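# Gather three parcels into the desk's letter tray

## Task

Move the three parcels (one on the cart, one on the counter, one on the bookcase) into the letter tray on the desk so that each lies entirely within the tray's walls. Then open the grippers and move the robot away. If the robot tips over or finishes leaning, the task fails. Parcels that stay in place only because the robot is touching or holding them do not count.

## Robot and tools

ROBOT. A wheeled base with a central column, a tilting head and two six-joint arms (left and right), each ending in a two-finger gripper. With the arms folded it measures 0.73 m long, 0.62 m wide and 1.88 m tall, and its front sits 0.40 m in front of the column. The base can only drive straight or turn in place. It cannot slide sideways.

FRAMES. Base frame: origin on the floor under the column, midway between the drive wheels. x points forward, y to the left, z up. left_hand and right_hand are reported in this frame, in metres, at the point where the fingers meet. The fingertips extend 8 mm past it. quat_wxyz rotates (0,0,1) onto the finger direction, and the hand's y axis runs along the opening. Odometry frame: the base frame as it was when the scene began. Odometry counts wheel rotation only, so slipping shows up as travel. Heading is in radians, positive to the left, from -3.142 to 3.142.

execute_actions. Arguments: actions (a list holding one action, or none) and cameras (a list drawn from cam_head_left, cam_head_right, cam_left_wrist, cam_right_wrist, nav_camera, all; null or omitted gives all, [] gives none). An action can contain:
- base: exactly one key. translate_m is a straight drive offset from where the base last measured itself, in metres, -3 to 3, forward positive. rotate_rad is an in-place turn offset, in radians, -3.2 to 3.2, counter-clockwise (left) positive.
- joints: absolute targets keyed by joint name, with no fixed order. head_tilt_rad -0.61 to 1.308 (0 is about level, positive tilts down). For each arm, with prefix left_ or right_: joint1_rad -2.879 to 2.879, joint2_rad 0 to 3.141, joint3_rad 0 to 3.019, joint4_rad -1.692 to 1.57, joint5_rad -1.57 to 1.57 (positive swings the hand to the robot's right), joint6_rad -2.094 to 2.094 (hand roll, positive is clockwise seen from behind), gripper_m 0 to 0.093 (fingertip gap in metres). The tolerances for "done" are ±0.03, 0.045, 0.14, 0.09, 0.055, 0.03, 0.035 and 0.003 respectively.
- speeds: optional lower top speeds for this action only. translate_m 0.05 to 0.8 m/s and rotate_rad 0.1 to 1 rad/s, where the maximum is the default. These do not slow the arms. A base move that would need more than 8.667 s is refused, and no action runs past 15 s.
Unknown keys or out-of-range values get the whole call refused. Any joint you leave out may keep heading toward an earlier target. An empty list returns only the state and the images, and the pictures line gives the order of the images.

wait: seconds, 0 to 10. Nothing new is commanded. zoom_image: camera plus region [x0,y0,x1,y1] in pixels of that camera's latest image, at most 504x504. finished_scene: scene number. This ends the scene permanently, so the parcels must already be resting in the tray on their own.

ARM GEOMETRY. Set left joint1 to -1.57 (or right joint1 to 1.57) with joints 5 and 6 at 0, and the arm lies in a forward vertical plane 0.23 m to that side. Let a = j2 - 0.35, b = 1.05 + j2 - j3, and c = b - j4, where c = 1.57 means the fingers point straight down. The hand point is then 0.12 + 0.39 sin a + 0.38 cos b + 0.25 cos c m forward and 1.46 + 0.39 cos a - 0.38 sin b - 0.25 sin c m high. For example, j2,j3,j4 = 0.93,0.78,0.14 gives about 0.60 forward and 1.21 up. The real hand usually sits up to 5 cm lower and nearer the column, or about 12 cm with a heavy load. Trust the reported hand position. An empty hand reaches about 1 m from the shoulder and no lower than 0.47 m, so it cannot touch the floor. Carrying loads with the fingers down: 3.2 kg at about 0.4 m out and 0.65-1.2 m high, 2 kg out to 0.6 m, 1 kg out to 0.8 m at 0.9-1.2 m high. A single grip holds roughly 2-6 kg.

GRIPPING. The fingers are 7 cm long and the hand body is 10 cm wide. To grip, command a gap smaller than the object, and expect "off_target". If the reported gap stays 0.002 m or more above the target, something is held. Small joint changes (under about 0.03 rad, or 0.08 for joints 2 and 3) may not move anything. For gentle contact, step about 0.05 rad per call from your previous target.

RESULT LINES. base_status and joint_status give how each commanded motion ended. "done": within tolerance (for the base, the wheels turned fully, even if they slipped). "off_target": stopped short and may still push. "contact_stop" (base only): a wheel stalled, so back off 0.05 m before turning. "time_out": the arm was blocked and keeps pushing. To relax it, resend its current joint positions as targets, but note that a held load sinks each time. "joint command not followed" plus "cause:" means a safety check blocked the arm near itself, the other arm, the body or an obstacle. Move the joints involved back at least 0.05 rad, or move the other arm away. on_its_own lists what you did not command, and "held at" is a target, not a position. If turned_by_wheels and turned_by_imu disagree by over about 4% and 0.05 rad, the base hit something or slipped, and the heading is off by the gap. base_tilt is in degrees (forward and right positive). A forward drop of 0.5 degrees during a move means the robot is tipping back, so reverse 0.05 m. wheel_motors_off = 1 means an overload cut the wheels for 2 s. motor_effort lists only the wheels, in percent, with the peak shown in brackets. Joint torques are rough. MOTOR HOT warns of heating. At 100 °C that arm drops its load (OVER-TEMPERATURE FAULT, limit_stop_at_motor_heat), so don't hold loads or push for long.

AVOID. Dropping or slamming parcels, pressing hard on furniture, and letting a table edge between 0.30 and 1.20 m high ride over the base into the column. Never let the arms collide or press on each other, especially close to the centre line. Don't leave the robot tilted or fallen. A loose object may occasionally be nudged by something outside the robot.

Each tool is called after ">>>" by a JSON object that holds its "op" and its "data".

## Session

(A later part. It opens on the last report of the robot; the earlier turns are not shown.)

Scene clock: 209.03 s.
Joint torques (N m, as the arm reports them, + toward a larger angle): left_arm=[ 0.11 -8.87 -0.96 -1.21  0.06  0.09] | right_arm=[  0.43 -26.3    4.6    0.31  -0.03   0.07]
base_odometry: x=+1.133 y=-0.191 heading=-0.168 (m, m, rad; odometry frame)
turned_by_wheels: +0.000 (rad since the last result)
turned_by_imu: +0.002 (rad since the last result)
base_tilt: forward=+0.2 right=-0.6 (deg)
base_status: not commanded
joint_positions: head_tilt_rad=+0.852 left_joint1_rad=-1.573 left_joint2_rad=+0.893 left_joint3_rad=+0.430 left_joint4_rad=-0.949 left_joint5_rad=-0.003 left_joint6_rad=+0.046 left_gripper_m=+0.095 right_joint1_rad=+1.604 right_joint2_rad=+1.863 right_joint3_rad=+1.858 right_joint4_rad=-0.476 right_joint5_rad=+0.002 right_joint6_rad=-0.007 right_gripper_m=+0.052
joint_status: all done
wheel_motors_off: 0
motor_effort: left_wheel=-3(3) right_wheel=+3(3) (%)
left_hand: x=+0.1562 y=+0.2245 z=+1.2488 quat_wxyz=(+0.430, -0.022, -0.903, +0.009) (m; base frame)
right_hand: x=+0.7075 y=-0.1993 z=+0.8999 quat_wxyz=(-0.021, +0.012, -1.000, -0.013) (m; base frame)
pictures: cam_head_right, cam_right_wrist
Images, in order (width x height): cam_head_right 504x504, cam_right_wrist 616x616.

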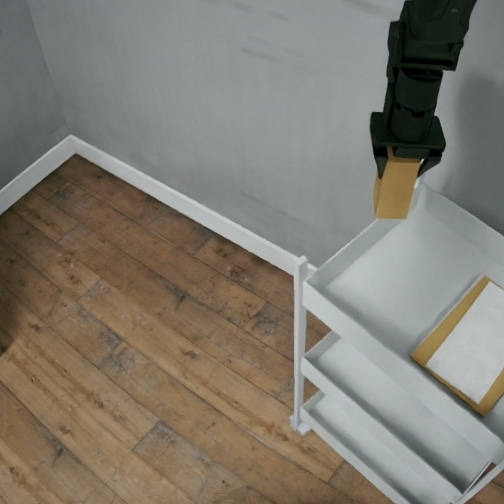

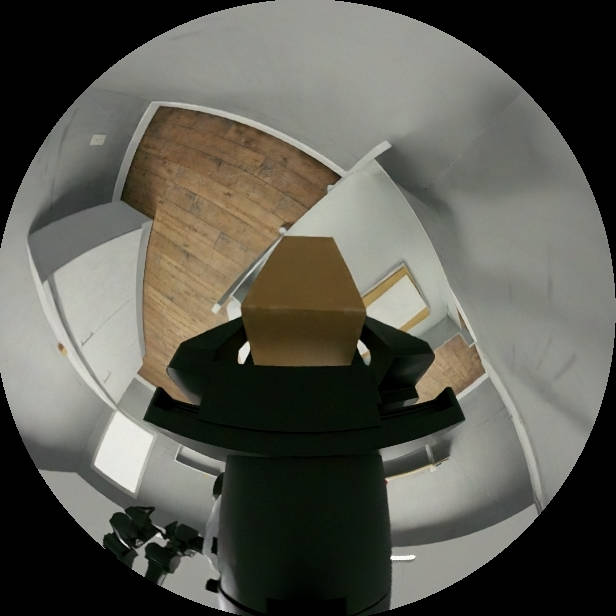

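>>> {"op": "execute_actions", "data": {"actions": [{"base": {"translate_m": -0.5}, "joints": {"head_tilt_rad": 0.45, "right_joint1_rad": 1.57, "right_joint2_rad": 0.72, "right_joint3_rad": 0.55, "right_joint4_rad": -0.35, "left_joint1_rad": -1.57, "left_joint2_rad": 0.94, "left_joint3_rad": 1.02, "left_joint4_rad": -0.6, "left_joint5_rad": 0.0, "left_joint6_rad": 0.0}}], "cameras": ["cam_left_wrist"]}}

>>> {"op": "execute_actions", "data": {"actions": [{"base": {"rotate_rad": 0.88}}], "cameras": ["cam_head_left", "cam_head_right", "cam_left_wrist", "nav_camera"]}}

Scene clock: 250.57 s.
Joint torques (N m, as the arm reports them, + toward a larger angle): left_arm=[  0.39 -16.54   4.66   0.4    0.1    0.05] | right_arm=[ -0.19 -12.88   4.47   0.53  -0.01   0.07]
base_odometry: x=+0.640 y=-0.107 heading=-0.171 (m, m, rad; odometry frame)
turned_by_wheels: -0.003 (rad since the last result)
turned_by_imu: -0.001 (rad since the last result)
base_tilt: forward=+0.2 right=-0.6 (deg)
base_status: done
joint_positions: head_tilt_rad=+0.468 left_joint1_rad=-1.573 left_joint2_rad=+0.935 left_joint3_rad=+1.017 left_joint4_rad=-0.601 left_joint5_rad=-0.001 left_joint6_rad=+0.007 left_gripper_m=+0.095 right_joint1_rad=+1.567 right_joint2_rad=+0.732 right_joint3_rad=+0.542 right_joint4_rad=-0.354 right_joint5_rad=+0.002 right_joint6_rad=-0.007 right_gripper_m=+0.052
joint_status: all done
wheel_motors_off: 0
motor_effort: left_wheel=-1(47) right_wheel=+2(60) (%)
left_hand: x=+0.5560 y=+0.2237 z=+1.2160 quat_wxyz=(-0.002, -0.004, -1.000, +0.000) (m; base frame)
right_hand: x=+0.3890 y=-0.2270 z=+1.2061 quat_wxyz=(+0.010, +0.003, -1.000, +0.002) (m; base frame)
pictures: cam_left_wrist
Images, in order (width x height): cam_left_wrist 616x616.

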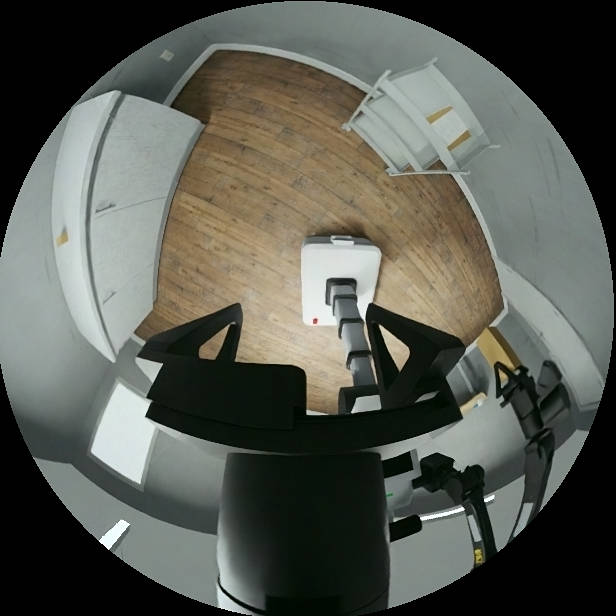

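Scene clock: 252.83 s.
Joint torques (N m, as the arm reports them, + toward a larger angle): left_arm=[ -0.72 -17.24   4.5    0.47   0.09   0.08] | right_arm=[ -0.29 -12.79   4.41   0.54   0.     0.08]
base_odometry: x=+0.640 y=-0.107 heading=+0.708 (m, m, rad; odometry frame)
turned_by_wheels: +0.879 (rad since the last result)
turned_by_imu: +0.871 (rad since the last result)
base_tilt: forward=+0.2 right=-0.6 (deg)
base_status: done
joint_positions: head_tilt_rad=+0.468 left_joint1_rad=-1.573 left_joint2_rad=+0.935 left_joint3_rad=+1.017 left_joint4_rad=-0.601 left_joint5_rad=-0.001 left_joint6_rad=+0.007 left_gripper_m=+0.095 right_joint1_rad=+1.567 right_joint2_rad=+0.732 right_joint3_rad=+0.542 right_joint4_rad=-0.354 right_joint5_rad=+0.002 right_joint6_rad=-0.007 right_gripper_m=+0.052
joint_status: not commanded
wheel_motors_off: 0
motor_effort: left_wheel=-3(54) right_wheel=+3(59) (%)
left_hand: x=+0.5560 y=+0.2236 z=+1.2160 quat_wxyz=(-0.002, -0.004, -1.000, +0.001) (m; base frame)
right_hand: x=+0.3890 y=-0.2270 z=+1.2061 quat_wxyz=(+0.010, +0.003, -1.000, +0.002) (m; base frame)
pictures: cam_head_left, cam_head_right, cam_left_wrist, nav_camera
Images, in order (width x height): cam_head_left 504x504, cam_head_right 504x504, cam_left_wrist 616x616, nav_camera 504x504.

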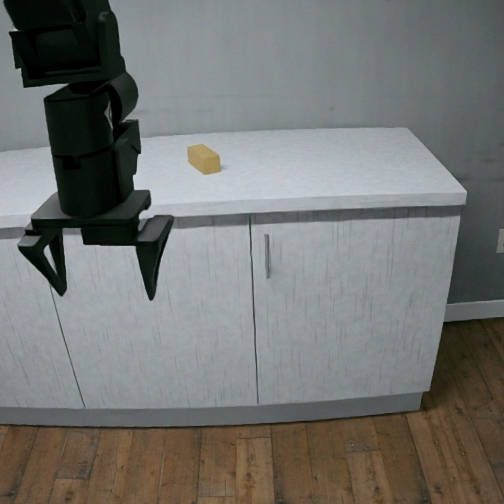

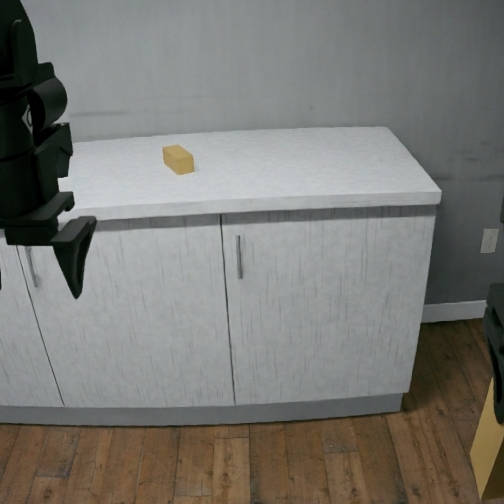

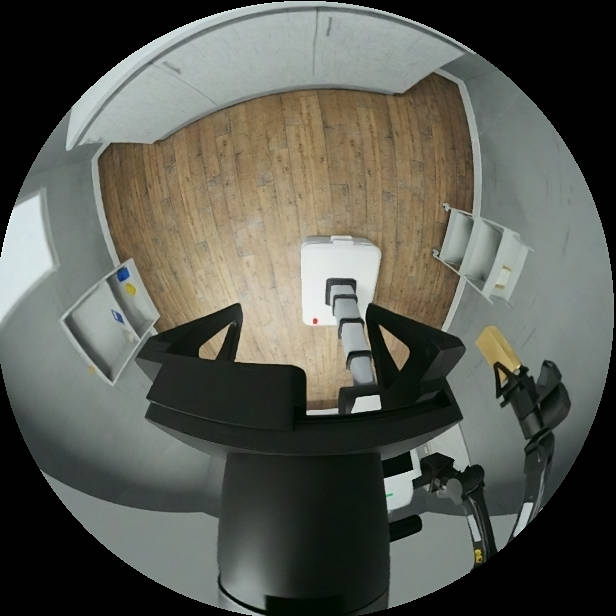

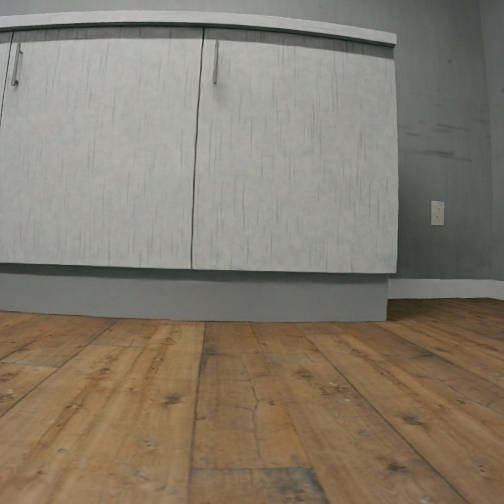

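>>> {"op": "zoom_image", "data": {"camera": "cam_head_left", "region": [150, 120, 300, 240]}}

>>> {"op": "zoom_image", "data": {"camera": "cam_head_right", "region": [150, 120, 300, 240]}}

Region (150, 120, 300, 240) of cam_head_left's 504x504 image, scaled by 3.360, with more detail than that image has; it fills the top 403 rows of this view, and the rest is white.

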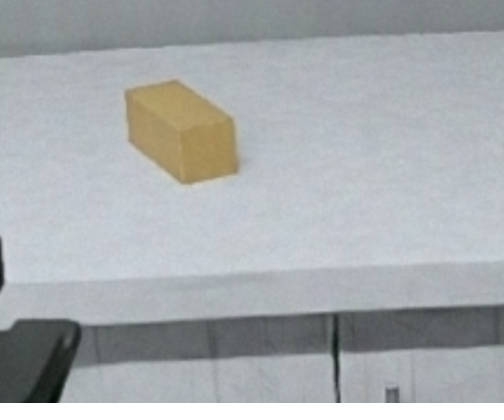

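Region (150, 120, 300, 240) of cam_head_right's 504x504 image, scaled by 3.360, with more detail than that image has; it fills the top 403 rows of this view, and the rest is white.

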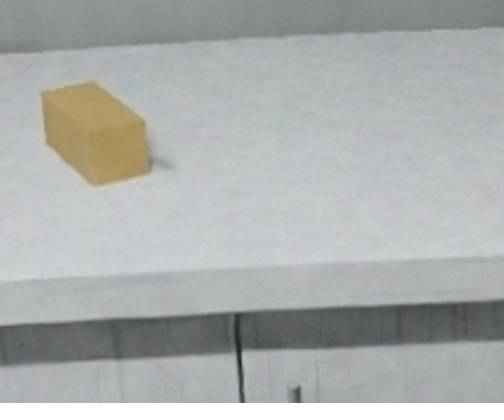

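>>> {"op": "execute_actions", "data": {"actions": [{"base": {"rotate_rad": 0.047}, "joints": {"left_joint6_rad": -0.5, "head_tilt_rad": 0.7}}], "cameras": []}}

>>> {"op": "execute_actions", "data": {"actions": [{"base": {"translate_m": 0.97}, "joints": {"left_joint2_rad": 1.406, "left_joint3_rad": 1.55, "left_joint4_rad": -0.65}}], "cameras": ["cam_head_left", "cam_head_right", "cam_left_wrist", "nav_camera"]}}

Scene clock: 286.87 s.
Joint torques (N m, as the arm reports them, + toward a larger angle): left_arm=[  0.38 -17.05   4.67   0.42  -0.01   0.01] | right_arm=[ -0.2  -12.69   4.38   0.55  -0.01   0.07]
base_odometry: x=+0.640 y=-0.107 heading=+0.755 (m, m, rad; odometry frame)
turned_by_wheels: +0.046 (rad since the last result)
turned_by_imu: +0.048 (rad since the last result)
base_tilt: forward=+0.1 right=-0.6 (deg)
base_status: done
joint_positions: head_tilt_rad=+0.702 left_joint1_rad=-1.573 left_joint2_rad=+0.935 left_joint3_rad=+1.017 left_joint4_rad=-0.601 left_joint5_rad=-0.001 left_joint6_rad=-0.491 left_gripper_m=+0.095 right_joint1_rad=+1.567 right_joint2_rad=+0.731 right_joint3_rad=+0.542 right_joint4_rad=-0.354 right_joint5_rad=+0.002 right_joint6_rad=-0.007 right_gripper_m=+0.052
joint_status: all done
wheel_motors_off: 0
motor_effort: left_wheel=-4(33) right_wheel=+3(32) (%)
left_hand: x=+0.5560 y=+0.2236 z=+1.2160 quat_wxyz=(-0.002, +0.243, -0.970, +0.001) (m; base frame)
right_hand: x=+0.3890 y=-0.2270 z=+1.2062 quat_wxyz=(+0.010, +0.003, -1.000, +0.002) (m; base frame)
pictures: none
No camera images: the call's "cameras" was empty. Leave "cameras" out to get every camera's image.

Scene clock: 290.27 s.
Joint torques (N m, as the arm reports them, + toward a larger angle): left_arm=[  0.16 -23.25   6.51   0.2    0.03   0.03] | right_arm=[ -0.21 -12.68   4.19   0.56   0.     0.07]
base_odometry: x=+1.347 y=+0.557 heading=+0.755 (m, m, rad; odometry frame)
turned_by_wheels: +0.000 (rad since the last result)
turned_by_imu: +0.003 (rad since the last result)
base_tilt: forward=+0.2 right=-0.6 (deg)
base_status: done
joint_positions: head_tilt_rad=+0.703 left_joint1_rad=-1.573 left_joint2_rad=+1.405 left_joint3_rad=+1.525 left_joint4_rad=-0.644 left_joint5_rad=-0.001 left_joint6_rad=-0.491 left_gripper_m=+0.095 right_joint1_rad=+1.567 right_joint2_rad=+0.730 right_joint3_rad=+0.545 right_joint4_rad=-0.354 right_joint5_rad=+0.002 right_joint6_rad=-0.007 right_gripper_m=+0.052
joint_status: all done
wheel_motors_off: 0
motor_effort: left_wheel=+0(64) right_wheel=-1(61) (%)
left_hand: x=+0.6884 y=+0.2232 z=+1.0931 quat_wxyz=(+0.000, +0.243, -0.970, +0.001) (m; base frame)
right_hand: x=+0.3914 y=-0.2270 z=+1.2070 quat_wxyz=(+0.007, +0.003, -1.000, +0.002) (m; base frame)
pictures: cam_head_left, cam_head_right, cam_left_wrist, nav_camera
Images, in order (width x height): cam_head_left 504x504, cam_head_right 504x504, cam_left_wrist 616x616, nav_camera 504x504.

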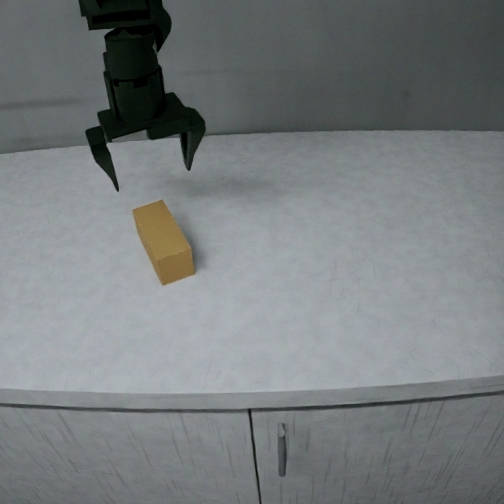

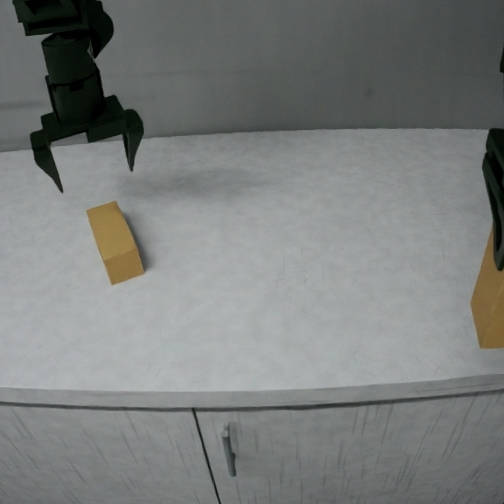

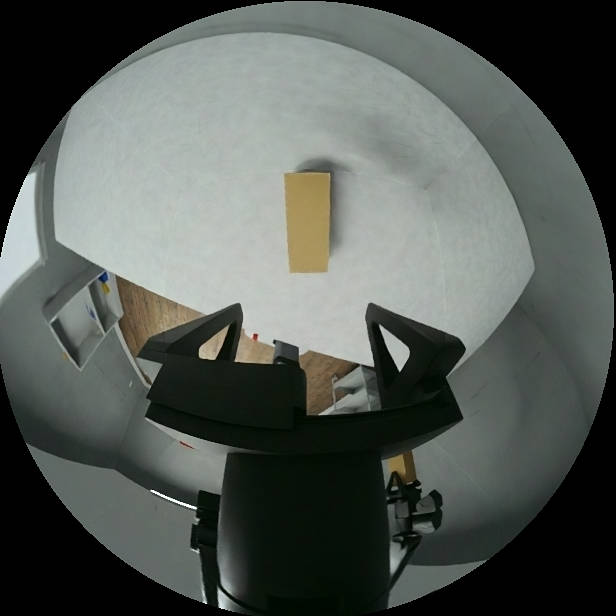

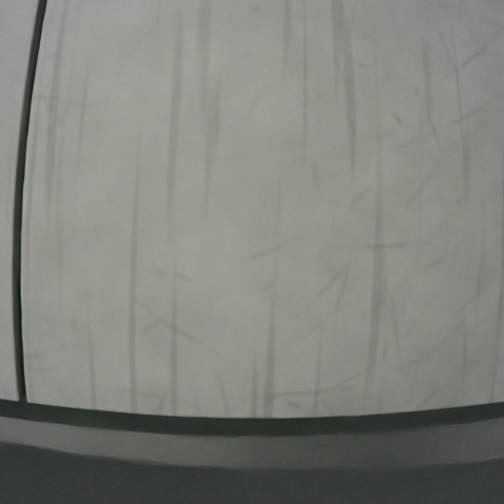

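>>> {"op": "execute_actions", "data": {"actions": [{"joints": {"left_joint2_rad": 1.742, "left_joint3_rad": 1.785, "left_joint4_rad": -0.53}}], "cameras": ["cam_head_left", "cam_left_wrist"]}}

Scene clock: 312.13 s.
Joint torques (N m, as the arm reports them, + toward a larger angle): left_arm=[ -0.23 -25.54   4.86   0.79   0.04   0.01] | right_arm=[ -0.22 -12.73   4.16   0.55  -0.01   0.07]
base_odometry: x=+1.347 y=+0.557 heading=+0.755 (m, m, rad; odometry frame)
turned_by_wheels: +0.000 (rad since the last result)
turned_by_imu: +0.002 (rad since the last result)
base_tilt: forward=+0.1 right=-0.5 (deg)
base_status: not commanded
joint_positions: head_tilt_rad=+0.703 left_joint1_rad=-1.573 left_joint2_rad=+1.760 left_joint3_rad=+1.773 left_joint4_rad=-0.534 left_joint5_rad=-0.001 left_joint6_rad=-0.491 left_gripper_m=+0.095 right_joint1_rad=+1.567 right_joint2_rad=+0.730 right_joint3_rad=+0.545 right_joint4_rad=-0.354 right_joint5_rad=+0.002 right_joint6_rad=-0.007 right_gripper_m=+0.052
joint_status: all done
wheel_motors_off: 0
motor_effort: left_wheel=+1(1) right_wheel=-1(1) (%)
left_hand: x=+0.7000 y=+0.2228 z=+0.9424 quat_wxyz=(-0.001, +0.243, -0.970, +0.001) (m; base frame)
right_hand: x=+0.3914 y=-0.2270 z=+1.2070 quat_wxyz=(+0.007, +0.003, -1.000, +0.002) (m; base frame)
pictures: cam_head_left, cam_left_wrist
Images, in order (width x height): cam_head_left 504x504, cam_left_wrist 616x616.

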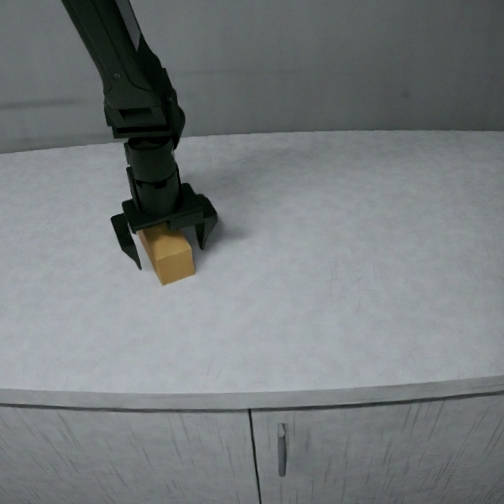

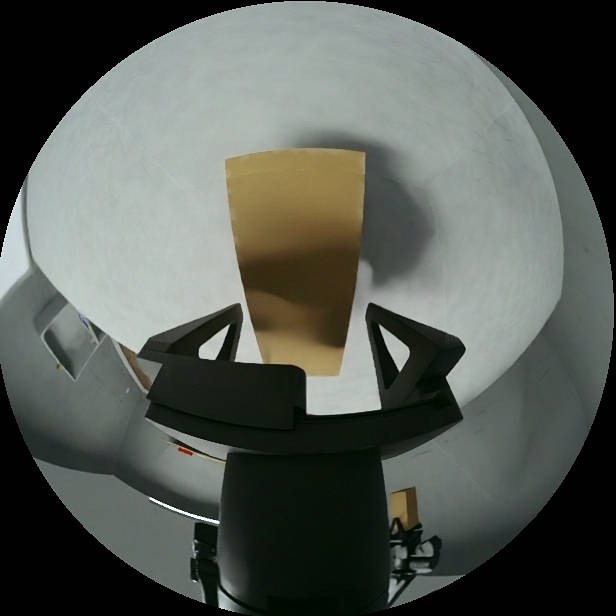

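>>> {"op": "execute_actions", "data": {"actions": [{"joints": {"left_gripper_m": 0.02}}], "cameras": ["cam_head_left", "cam_left_wrist"]}}

Scene clock: 314.90 s.
Joint torques (N m, as the arm reports them, + toward a larger angle): left_arm=[  0.57 -25.74   4.76   0.9    0.05   0.03] | right_arm=[ -0.15 -12.77   4.1    0.53   0.     0.08]
base_odometry: x=+1.347 y=+0.557 heading=+0.755 (m, m, rad; odometry frame)
turned_by_wheels: +0.000 (rad since the last result)
turned_by_imu: +0.001 (rad since the last result)
base_tilt: forward=+0.2 right=-0.5 (deg)
base_status: not commanded
joint_positions: head_tilt_rad=+0.703 left_joint1_rad=-1.573 left_joint2_rad=+1.760 left_joint3_rad=+1.773 left_joint4_rad=-0.534 left_joint5_rad=+0.000 left_joint6_rad=-0.492 left_gripper_m=+0.052 right_joint1_rad=+1.567 right_joint2_rad=+0.730 right_joint3_rad=+0.545 right_joint4_rad=-0.354 right_joint5_rad=+0.002 right_joint6_rad=-0.007 right_gripper_m=+0.052
joint_status: left_gripper_m off_target (ended at +0.052, target +0.020)
wheel_motors_off: 0
motor_effort: left_wheel=+1(1) right_wheel=-1(1) (%)
left_hand: x=+0.7000 y=+0.2228 z=+0.9424 quat_wxyz=(-0.001, +0.243, -0.970, +0.001) (m; base frame)
right_hand: x=+0.3914 y=-0.2270 z=+1.2070 quat_wxyz=(+0.007, +0.003, -1.000, +0.002) (m; base frame)
pictures: cam_head_left, cam_left_wrist
Images, in order (width x height): cam_head_left 504x504, cam_left_wrist 616x616.

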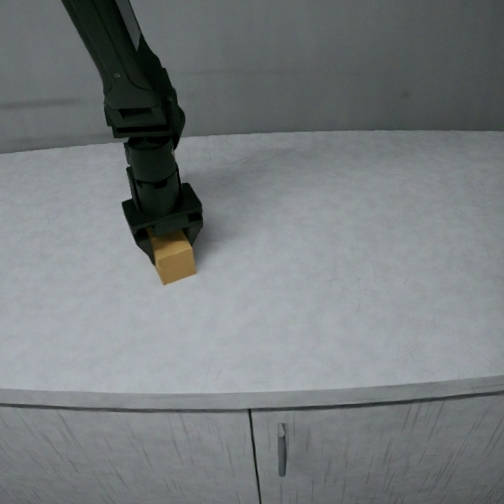

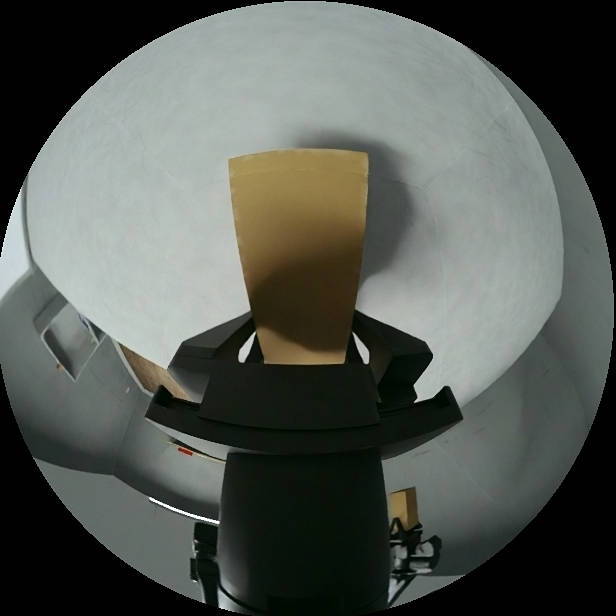

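>>> {"op": "execute_actions", "data": {"actions": [{"base": {"translate_m": -0.7}, "joints": {"head_tilt_rad": 0.25, "left_joint2_rad": 0.72, "left_joint3_rad": 0.6, "left_joint4_rad": -0.4, "left_joint6_rad": 0.0}}], "cameras": ["cam_left_wrist"]}}

>>> {"op": "execute_actions", "data": {"actions": [{"base": {"rotate_rad": 2.8}}], "cameras": ["cam_head_left", "cam_head_right", "cam_left_wrist", "nav_camera"]}}

Scene clock: 358.17 s.
Joint torques (N m, as the arm reports them, + toward a larger angle): left_arm=[ -0.3  -13.55   3.89   0.76   0.06   0.22] | right_arm=[ -0.18 -12.44   4.14   0.56  -0.01   0.08]
base_odometry: x=+0.837 y=+0.078 heading=+0.757 (m, m, rad; odometry frame)
turned_by_wheels: +0.002 (rad since the last result)
turned_by_imu: +0.003 (rad since the last result)
base_tilt: forward=+0.1 right=-0.5 (deg)
base_status: done
joint_positions: head_tilt_rad=+0.269 left_joint1_rad=-1.573 left_joint2_rad=+0.742 left_joint3_rad=+0.582 left_joint4_rad=-0.409 left_joint5_rad=+0.000 left_joint6_rad=-0.008 left_gripper_m=+0.052 right_joint1_rad=+1.567 right_joint2_rad=+0.728 right_joint3_rad=+0.546 right_joint4_rad=-0.354 right_joint5_rad=+0.002 right_joint6_rad=-0.007 right_gripper_m=+0.052
joint_status: all done
wheel_motors_off: 0
motor_effort: left_wheel=+2(64) right_wheel=-2(37) (%)
left_hand: x=+0.3969 y=+0.2237 z=+1.2087 quat_wxyz=(+0.023, +0.004, -1.000, +0.001) (m; base frame)
right_hand: x=+0.3920 y=-0.2270 z=+1.2075 quat_wxyz=(+0.006, +0.003, -1.000, +0.002) (m; base frame)
pictures: cam_left_wrist
Images, in order (width x height): cam_left_wrist 616x616.

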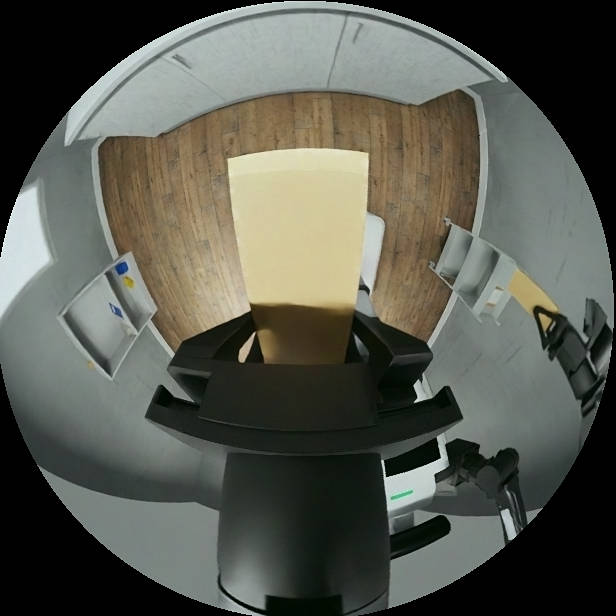

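Scene clock: 362.27 s.
Joint torques (N m, as the arm reports them, + toward a larger angle): left_arm=[  0.46 -13.57   4.11   0.91   0.07   0.2 ] | right_arm=[ -0.2  -12.56   4.13   0.56  -0.01   0.07]
base_odometry: x=+0.837 y=+0.078 heading=-2.727 (m, m, rad; odometry frame)
turned_by_wheels: +2.799 (rad since the last result)
turned_by_imu: +2.782 (rad since the last result)
base_tilt: forward=+0.2 right=-0.4 (deg)
base_status: done
joint_positions: head_tilt_rad=+0.269 left_joint1_rad=-1.573 left_joint2_rad=+0.742 left_joint3_rad=+0.582 left_joint4_rad=-0.409 left_joint5_rad=+0.000 left_joint6_rad=-0.008 left_gripper_m=+0.051 right_joint1_rad=+1.567 right_joint2_rad=+0.728 right_joint3_rad=+0.546 right_joint4_rad=-0.354 right_joint5_rad=+0.002 right_joint6_rad=-0.007 right_gripper_m=+0.052
joint_status: not commanded
wheel_motors_off: 0
motor_effort: left_wheel=-2(51) right_wheel=+3(59) (%)
left_hand: x=+0.3969 y=+0.2237 z=+1.2087 quat_wxyz=(+0.023, +0.004, -1.000, +0.001) (m; base frame)
right_hand: x=+0.3920 y=-0.2270 z=+1.2075 quat_wxyz=(+0.006, +0.003, -1.000, +0.002) (m; base frame)
pictures: cam_head_left, cam_head_right, cam_left_wrist, nav_camera
Images, in order (width x height): cam_head_left 504x504, cam_head_right 504x504, cam_left_wrist 616x616, nav_camera 504x504.

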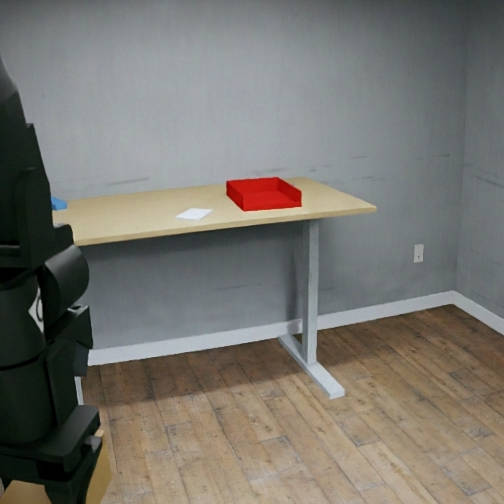

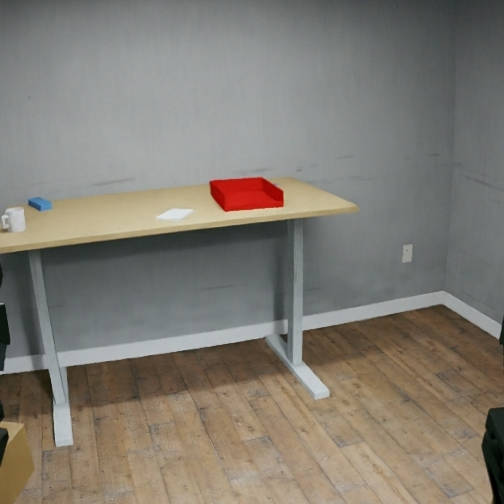

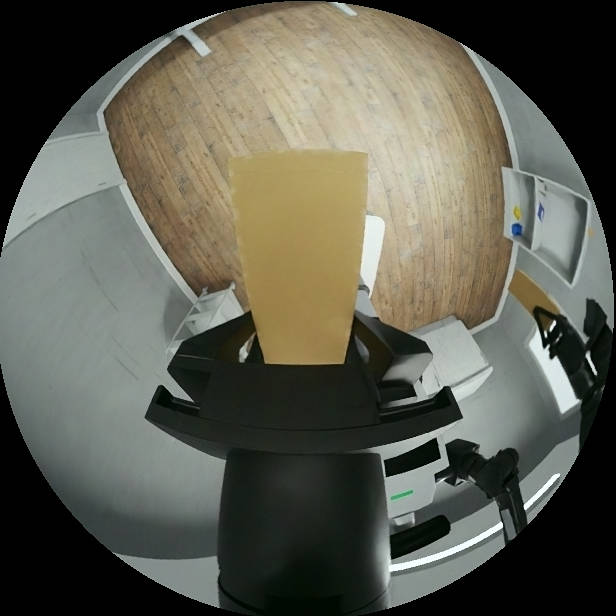

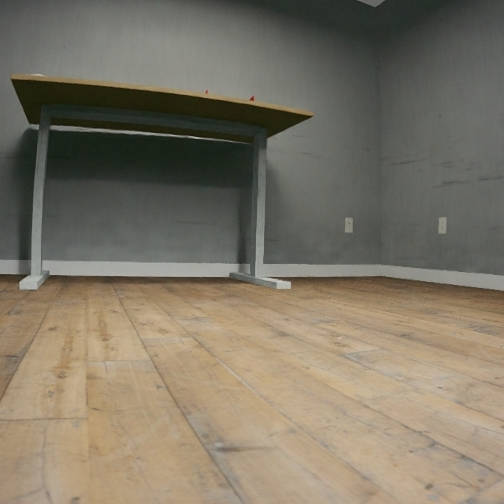

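>>> {"op": "zoom_image", "data": {"camera": "cam_head_left", "region": [190, 160, 390, 240]}}

>>> {"op": "zoom_image", "data": {"camera": "cam_head_right", "region": [190, 160, 390, 240]}}

Region (190, 160, 390, 240) of cam_head_left's 504x504 image, scaled by 2.520, with more detail than that image has; it fills the top 202 rows of this view, and the rest is white.

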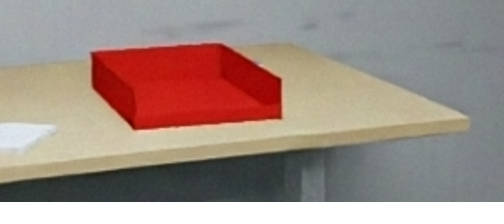

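Region (190, 160, 390, 240) of cam_head_right's 504x504 image, scaled by 2.520, with more detail than that image has; it fills the top 202 rows of this view, and the rest is white.

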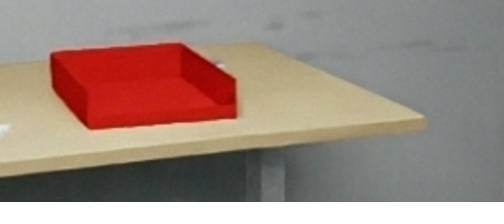

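>>> {"op": "execute_actions", "data": {"actions": [{"base": {"translate_m": 1.85}, "joints": {"head_tilt_rad": 0.6, "left_joint2_rad": 1.2, "left_joint3_rad": 1.545, "left_joint4_rad": -0.845, "left_joint6_rad": 1.19}}], "cameras": ["cam_head_left", "cam_head_right", "cam_left_wrist", "nav_camera"]}}

Scene clock: 452.03 s.
Joint torques (N m, as the arm reports them, + toward a larger angle): left_arm=[ -0.12 -23.5    7.64  -0.22   0.13   0.2 ] | right_arm=[ -0.27 -12.52   4.13   0.55   0.     0.08]
base_odometry: x=-0.856 y=-0.668 heading=-2.726 (m, m, rad; odometry frame)
turned_by_wheels: +0.001 (rad since the last result)
turned_by_imu: +0.006 (rad since the last result)
base_tilt: forward=+0.2 right=-0.5 (deg)
base_status: done
joint_positions: head_tilt_rad=+0.604 left_joint1_rad=-1.573 left_joint2_rad=+1.213 left_joint3_rad=+1.517 left_joint4_rad=-0.832 left_joint5_rad=+0.000 left_joint6_rad=+1.182 left_gripper_m=+0.052 right_joint1_rad=+1.567 right_joint2_rad=+0.728 right_joint3_rad=+0.546 right_joint4_rad=-0.354 right_joint5_rad=+0.002 right_joint6_rad=-0.007 right_gripper_m=+0.052
joint_status: all done
wheel_motors_off: 0
motor_effort: left_wheel=+1(65) right_wheel=-1(61) (%)
left_hand: x=+0.6973 y=+0.2233 z=+1.2009 quat_wxyz=(+0.001, -0.558, -0.830, +0.002) (m; base frame)
right_hand: x=+0.3921 y=-0.2270 z=+1.2076 quat_wxyz=(+0.006, +0.003, -1.000, +0.002) (m; base frame)
pictures: cam_head_left, cam_head_right, cam_left_wrist, nav_camera
Images, in order (width x height): cam_head_left 504x504, cam_head_right 504x504, cam_left_wrist 616x616, nav_camera 504x504.

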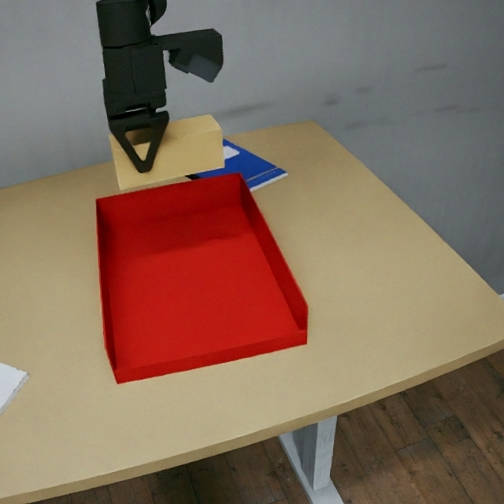

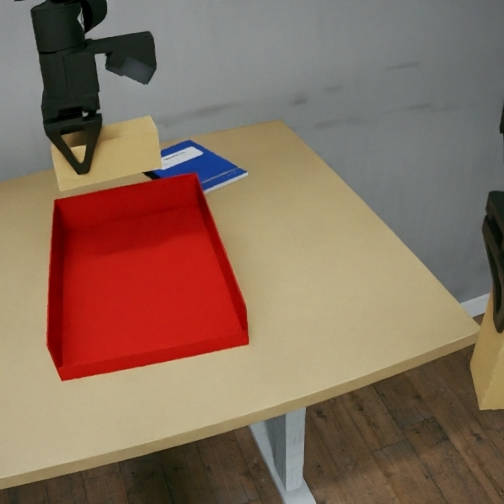

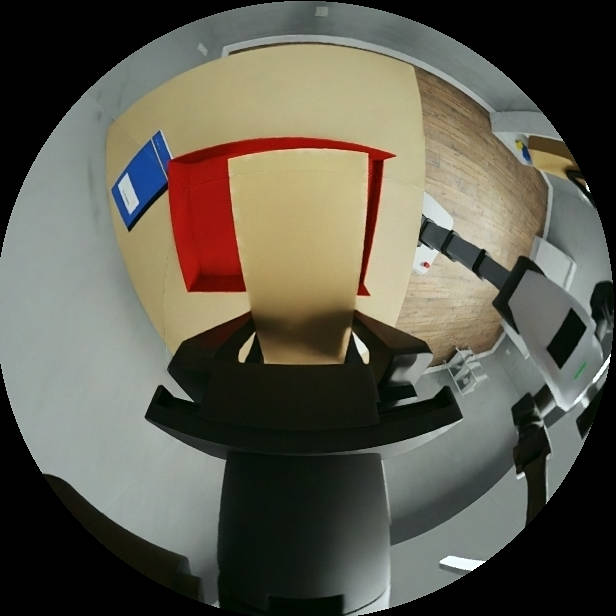

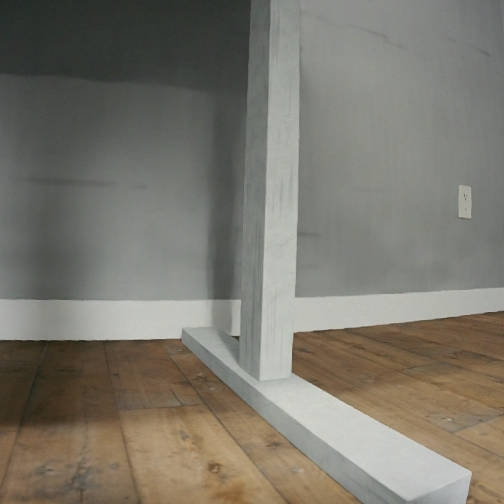

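>>> {"op": "zoom_image", "data": {"camera": "cam_head_left", "region": [60, 90, 340, 400]}}

>>> {"op": "zoom_image", "data": {"camera": "cam_head_right", "region": [10, 90, 290, 400]}}

>>> {"op": "zoom_image", "data": {"camera": "cam_left_wrist", "region": [140, 100, 460, 380]}}

Region (60, 90, 340, 400) of cam_head_left's 504x504 image, scaled by 1.626, with more detail than that image has; it fills the left 455 columns of this view, and the rest is white.

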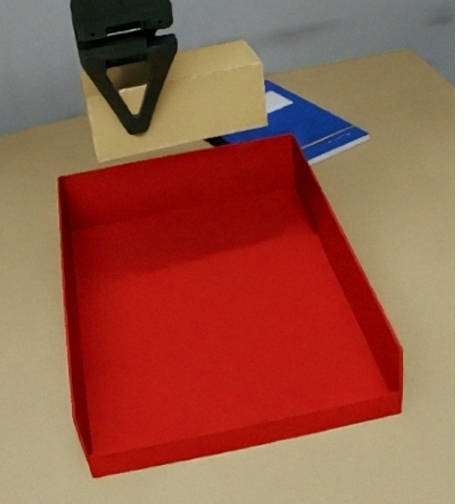

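Region (10, 90, 290, 400) of cam_head_right's 504x504 image, scaled by 1.626, with more detail than that image has; it fills the left 455 columns of this view, and the rest is white.

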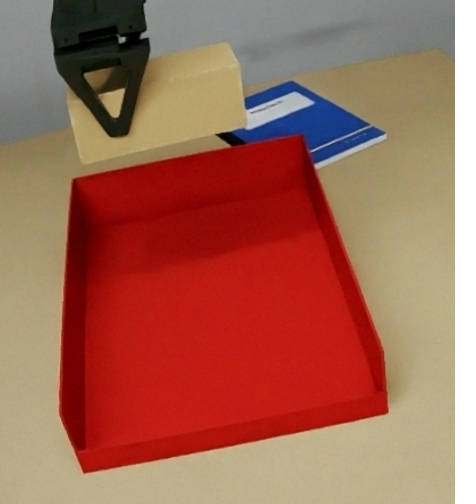

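Region (140, 100, 460, 380) of cam_left_wrist's 616x616 image, scaled by 1.575, with more detail than that image has; it fills the top 441 rows of this view, and the rest is white.

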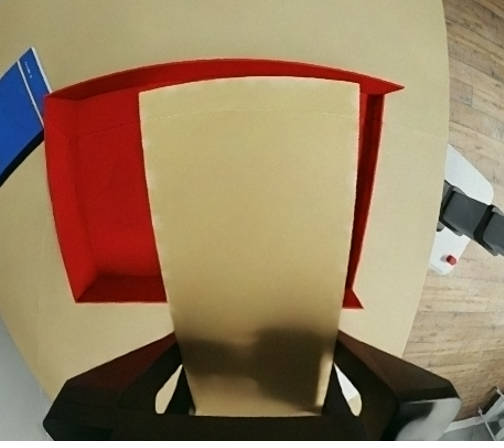

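>>> {"op": "execute_actions", "data": {"actions": [{"joints": {"left_joint1_rad": -1.498, "left_joint2_rad": 1.495, "left_joint3_rad": 1.824, "left_joint4_rad": -0.8, "left_joint6_rad": -0.29, "right_joint4_rad": 1.0}}], "cameras": ["cam_head_left", "cam_head_right", "cam_left_wrist", "cam_right_wrist"]}}

Scene clock: 542.07 s.
Joint torques (N m, as the arm reports them, + toward a larger angle): left_arm=[  1.07 -26.32   8.14   0.65  -0.01   0.02] | right_arm=[ -0.2  -14.37   5.7    2.89   0.     0.07]
base_odometry: x=-0.856 y=-0.668 heading=-2.726 (m, m, rad; odometry frame)
turned_by_wheels: +0.000 (rad since the last result)
turned_by_imu: +0.002 (rad since the last result)
base_tilt: forward=+0.3 right=-0.5 (deg)
base_status: not commanded
joint_positions: head_tilt_rad=+0.604 left_joint1_rad=-1.497 left_joint2_rad=+1.508 left_joint3_rad=+1.789 left_joint4_rad=-0.807 left_joint5_rad=+0.000 left_joint6_rad=-0.281 left_gripper_m=+0.051 right_joint1_rad=+1.567 right_joint2_rad=+0.728 right_joint3_rad=+0.546 right_joint4_rad=+0.976 right_joint5_rad=+0.002 right_joint6_rad=-0.007 right_gripper_m=+0.052
joint_status: all done
wheel_motors_off: 0
motor_effort: left_wheel=+2(2) right_wheel=-2(2) (%)
left_hand: x=+0.7505 y=+0.2725 z=+1.0998 quat_wxyz=(-0.003, +0.158, -0.987, -0.032) (m; base frame)
right_hand: x=+0.6333 y=-0.2269 z=+1.3916 quat_wxyz=(-0.612, +0.003, -0.791, +0.005) (m; base frame)
pictures: cam_head_left, cam_head_right, cam_left_wrist, cam_right_wrist
Images, in order (width x height): cam_head_left 504x504, cam_head_right 504x504, cam_left_wrist 616x616, cam_right_wrist 616x616.

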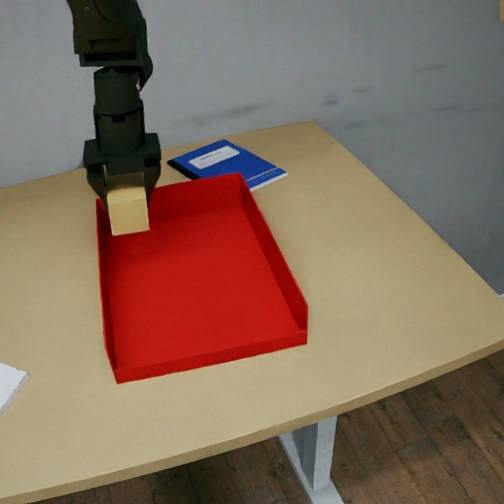

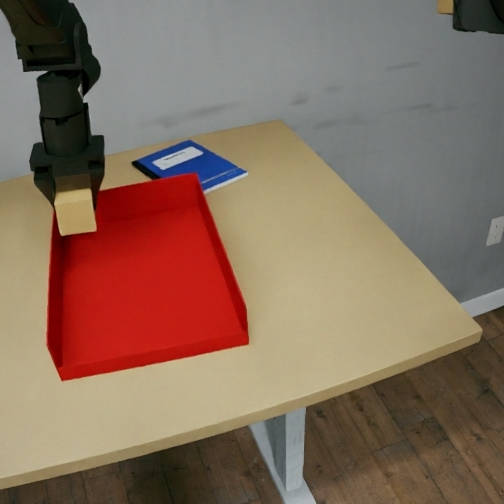

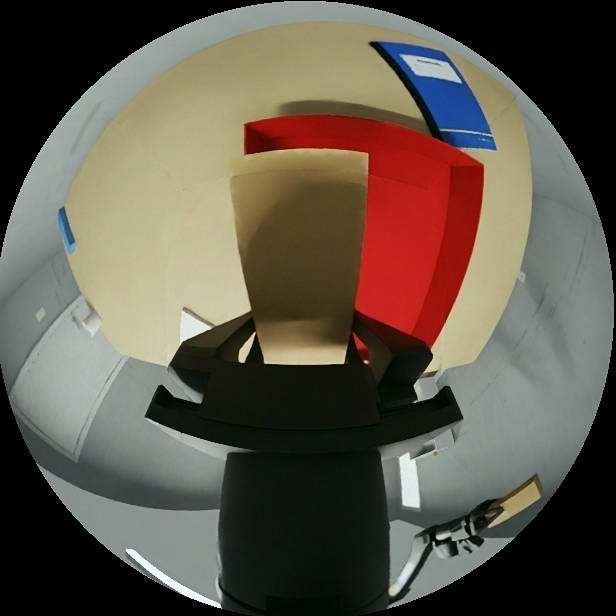

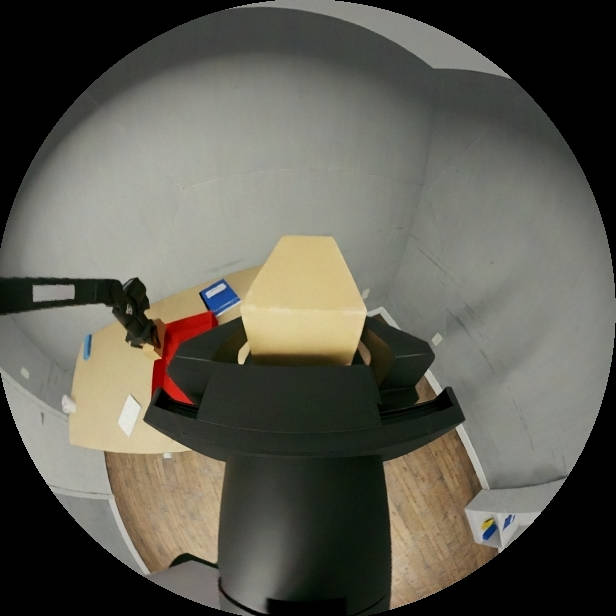

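>>> {"op": "execute_actions", "data": {"actions": [{"joints": {"left_joint1_rad": -1.517, "left_joint2_rad": 1.684, "left_joint3_rad": 1.94, "left_joint4_rad": -0.732}}], "cameras": ["cam_head_left", "cam_head_right", "cam_left_wrist"]}}

Scene clock: 563.17 s.
Joint torques (N m, as the arm reports them, + toward a larger angle): left_arm=[ -0.37 -27.29   6.29   0.87   0.01   0.  ] | right_arm=[ -0.13 -14.58   5.72   2.92   0.     0.07]
base_odometry: x=-0.856 y=-0.668 heading=-2.726 (m, m, rad; odometry frame)
turned_by_wheels: +0.000 (rad since the last result)
turned_by_imu: +0.002 (rad since the last result)
base_tilt: forward=+0.2 right=-0.5 (deg)
base_status: not commanded
joint_positions: head_tilt_rad=+0.604 left_joint1_rad=-1.505 left_joint2_rad=+1.692 left_joint3_rad=+1.925 left_joint4_rad=-0.738 left_joint5_rad=+0.000 left_joint6_rad=-0.281 left_gripper_m=+0.051 right_joint1_rad=+1.567 right_joint2_rad=+0.728 right_joint3_rad=+0.546 right_joint4_rad=+0.976 right_joint5_rad=+0.002 right_joint6_rad=-0.007 right_gripper_m=+0.052
joint_status: all done
wheel_motors_off: 0
motor_effort: left_wheel=+2(2) right_wheel=-2(2) (%)
left_hand: x=+0.7649 y=+0.2724 z=+1.0197 quat_wxyz=(-0.013, +0.156, -0.987, -0.027) (m; base frame)
right_hand: x=+0.6333 y=-0.2269 z=+1.3916 quat_wxyz=(-0.612, +0.003, -0.791, +0.005) (m; base frame)
pictures: cam_head_left, cam_head_right, cam_left_wrist
Images, in order (width x height): cam_head_left 504x504, cam_head_right 504x504, cam_left_wrist 616x616.

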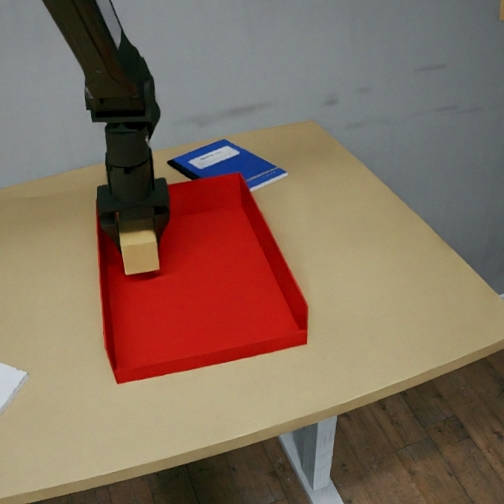

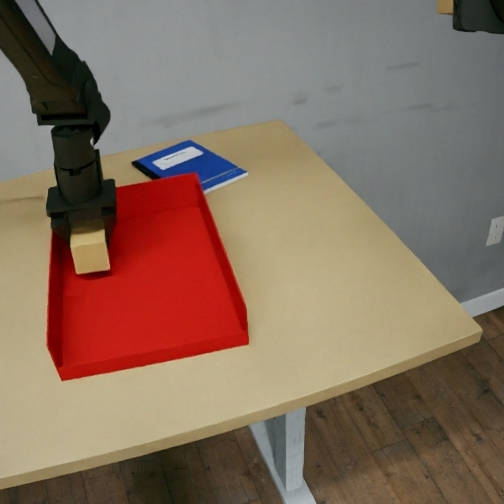

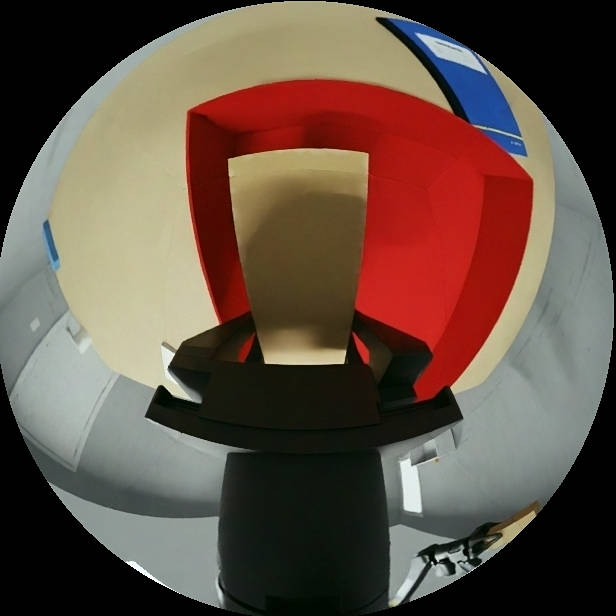

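>>> {"op": "zoom_image", "data": {"camera": "cam_head_left", "region": [80, 170, 220, 310]}}

>>> {"op": "zoom_image", "data": {"camera": "cam_left_wrist", "region": [150, 60, 550, 400]}}

Region (80, 170, 220, 310) of cam_head_left's 504x504 image, scaled by 3.600, with more detail than that image has.

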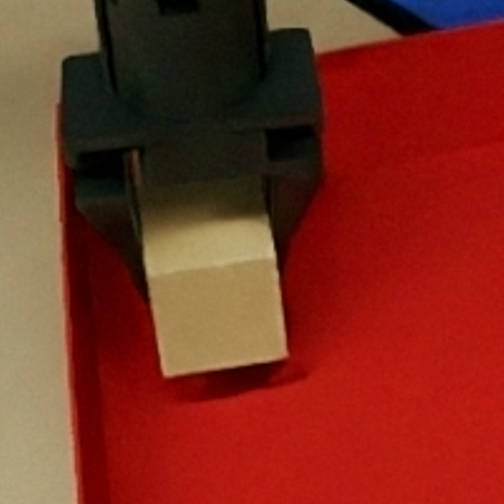

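Region (150, 60, 550, 400) of cam_left_wrist's 616x616 image, scaled by 1.260, with more detail than that image has; it fills the top 428 rows of this view, and the rest is white.

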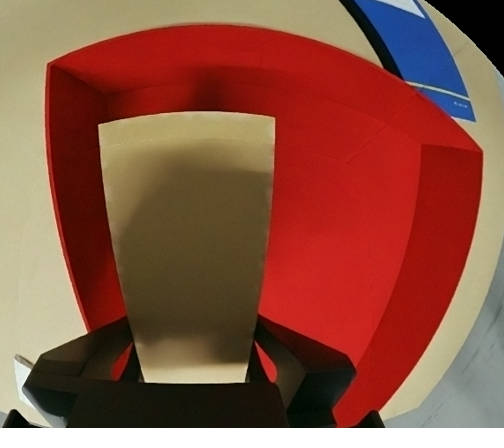

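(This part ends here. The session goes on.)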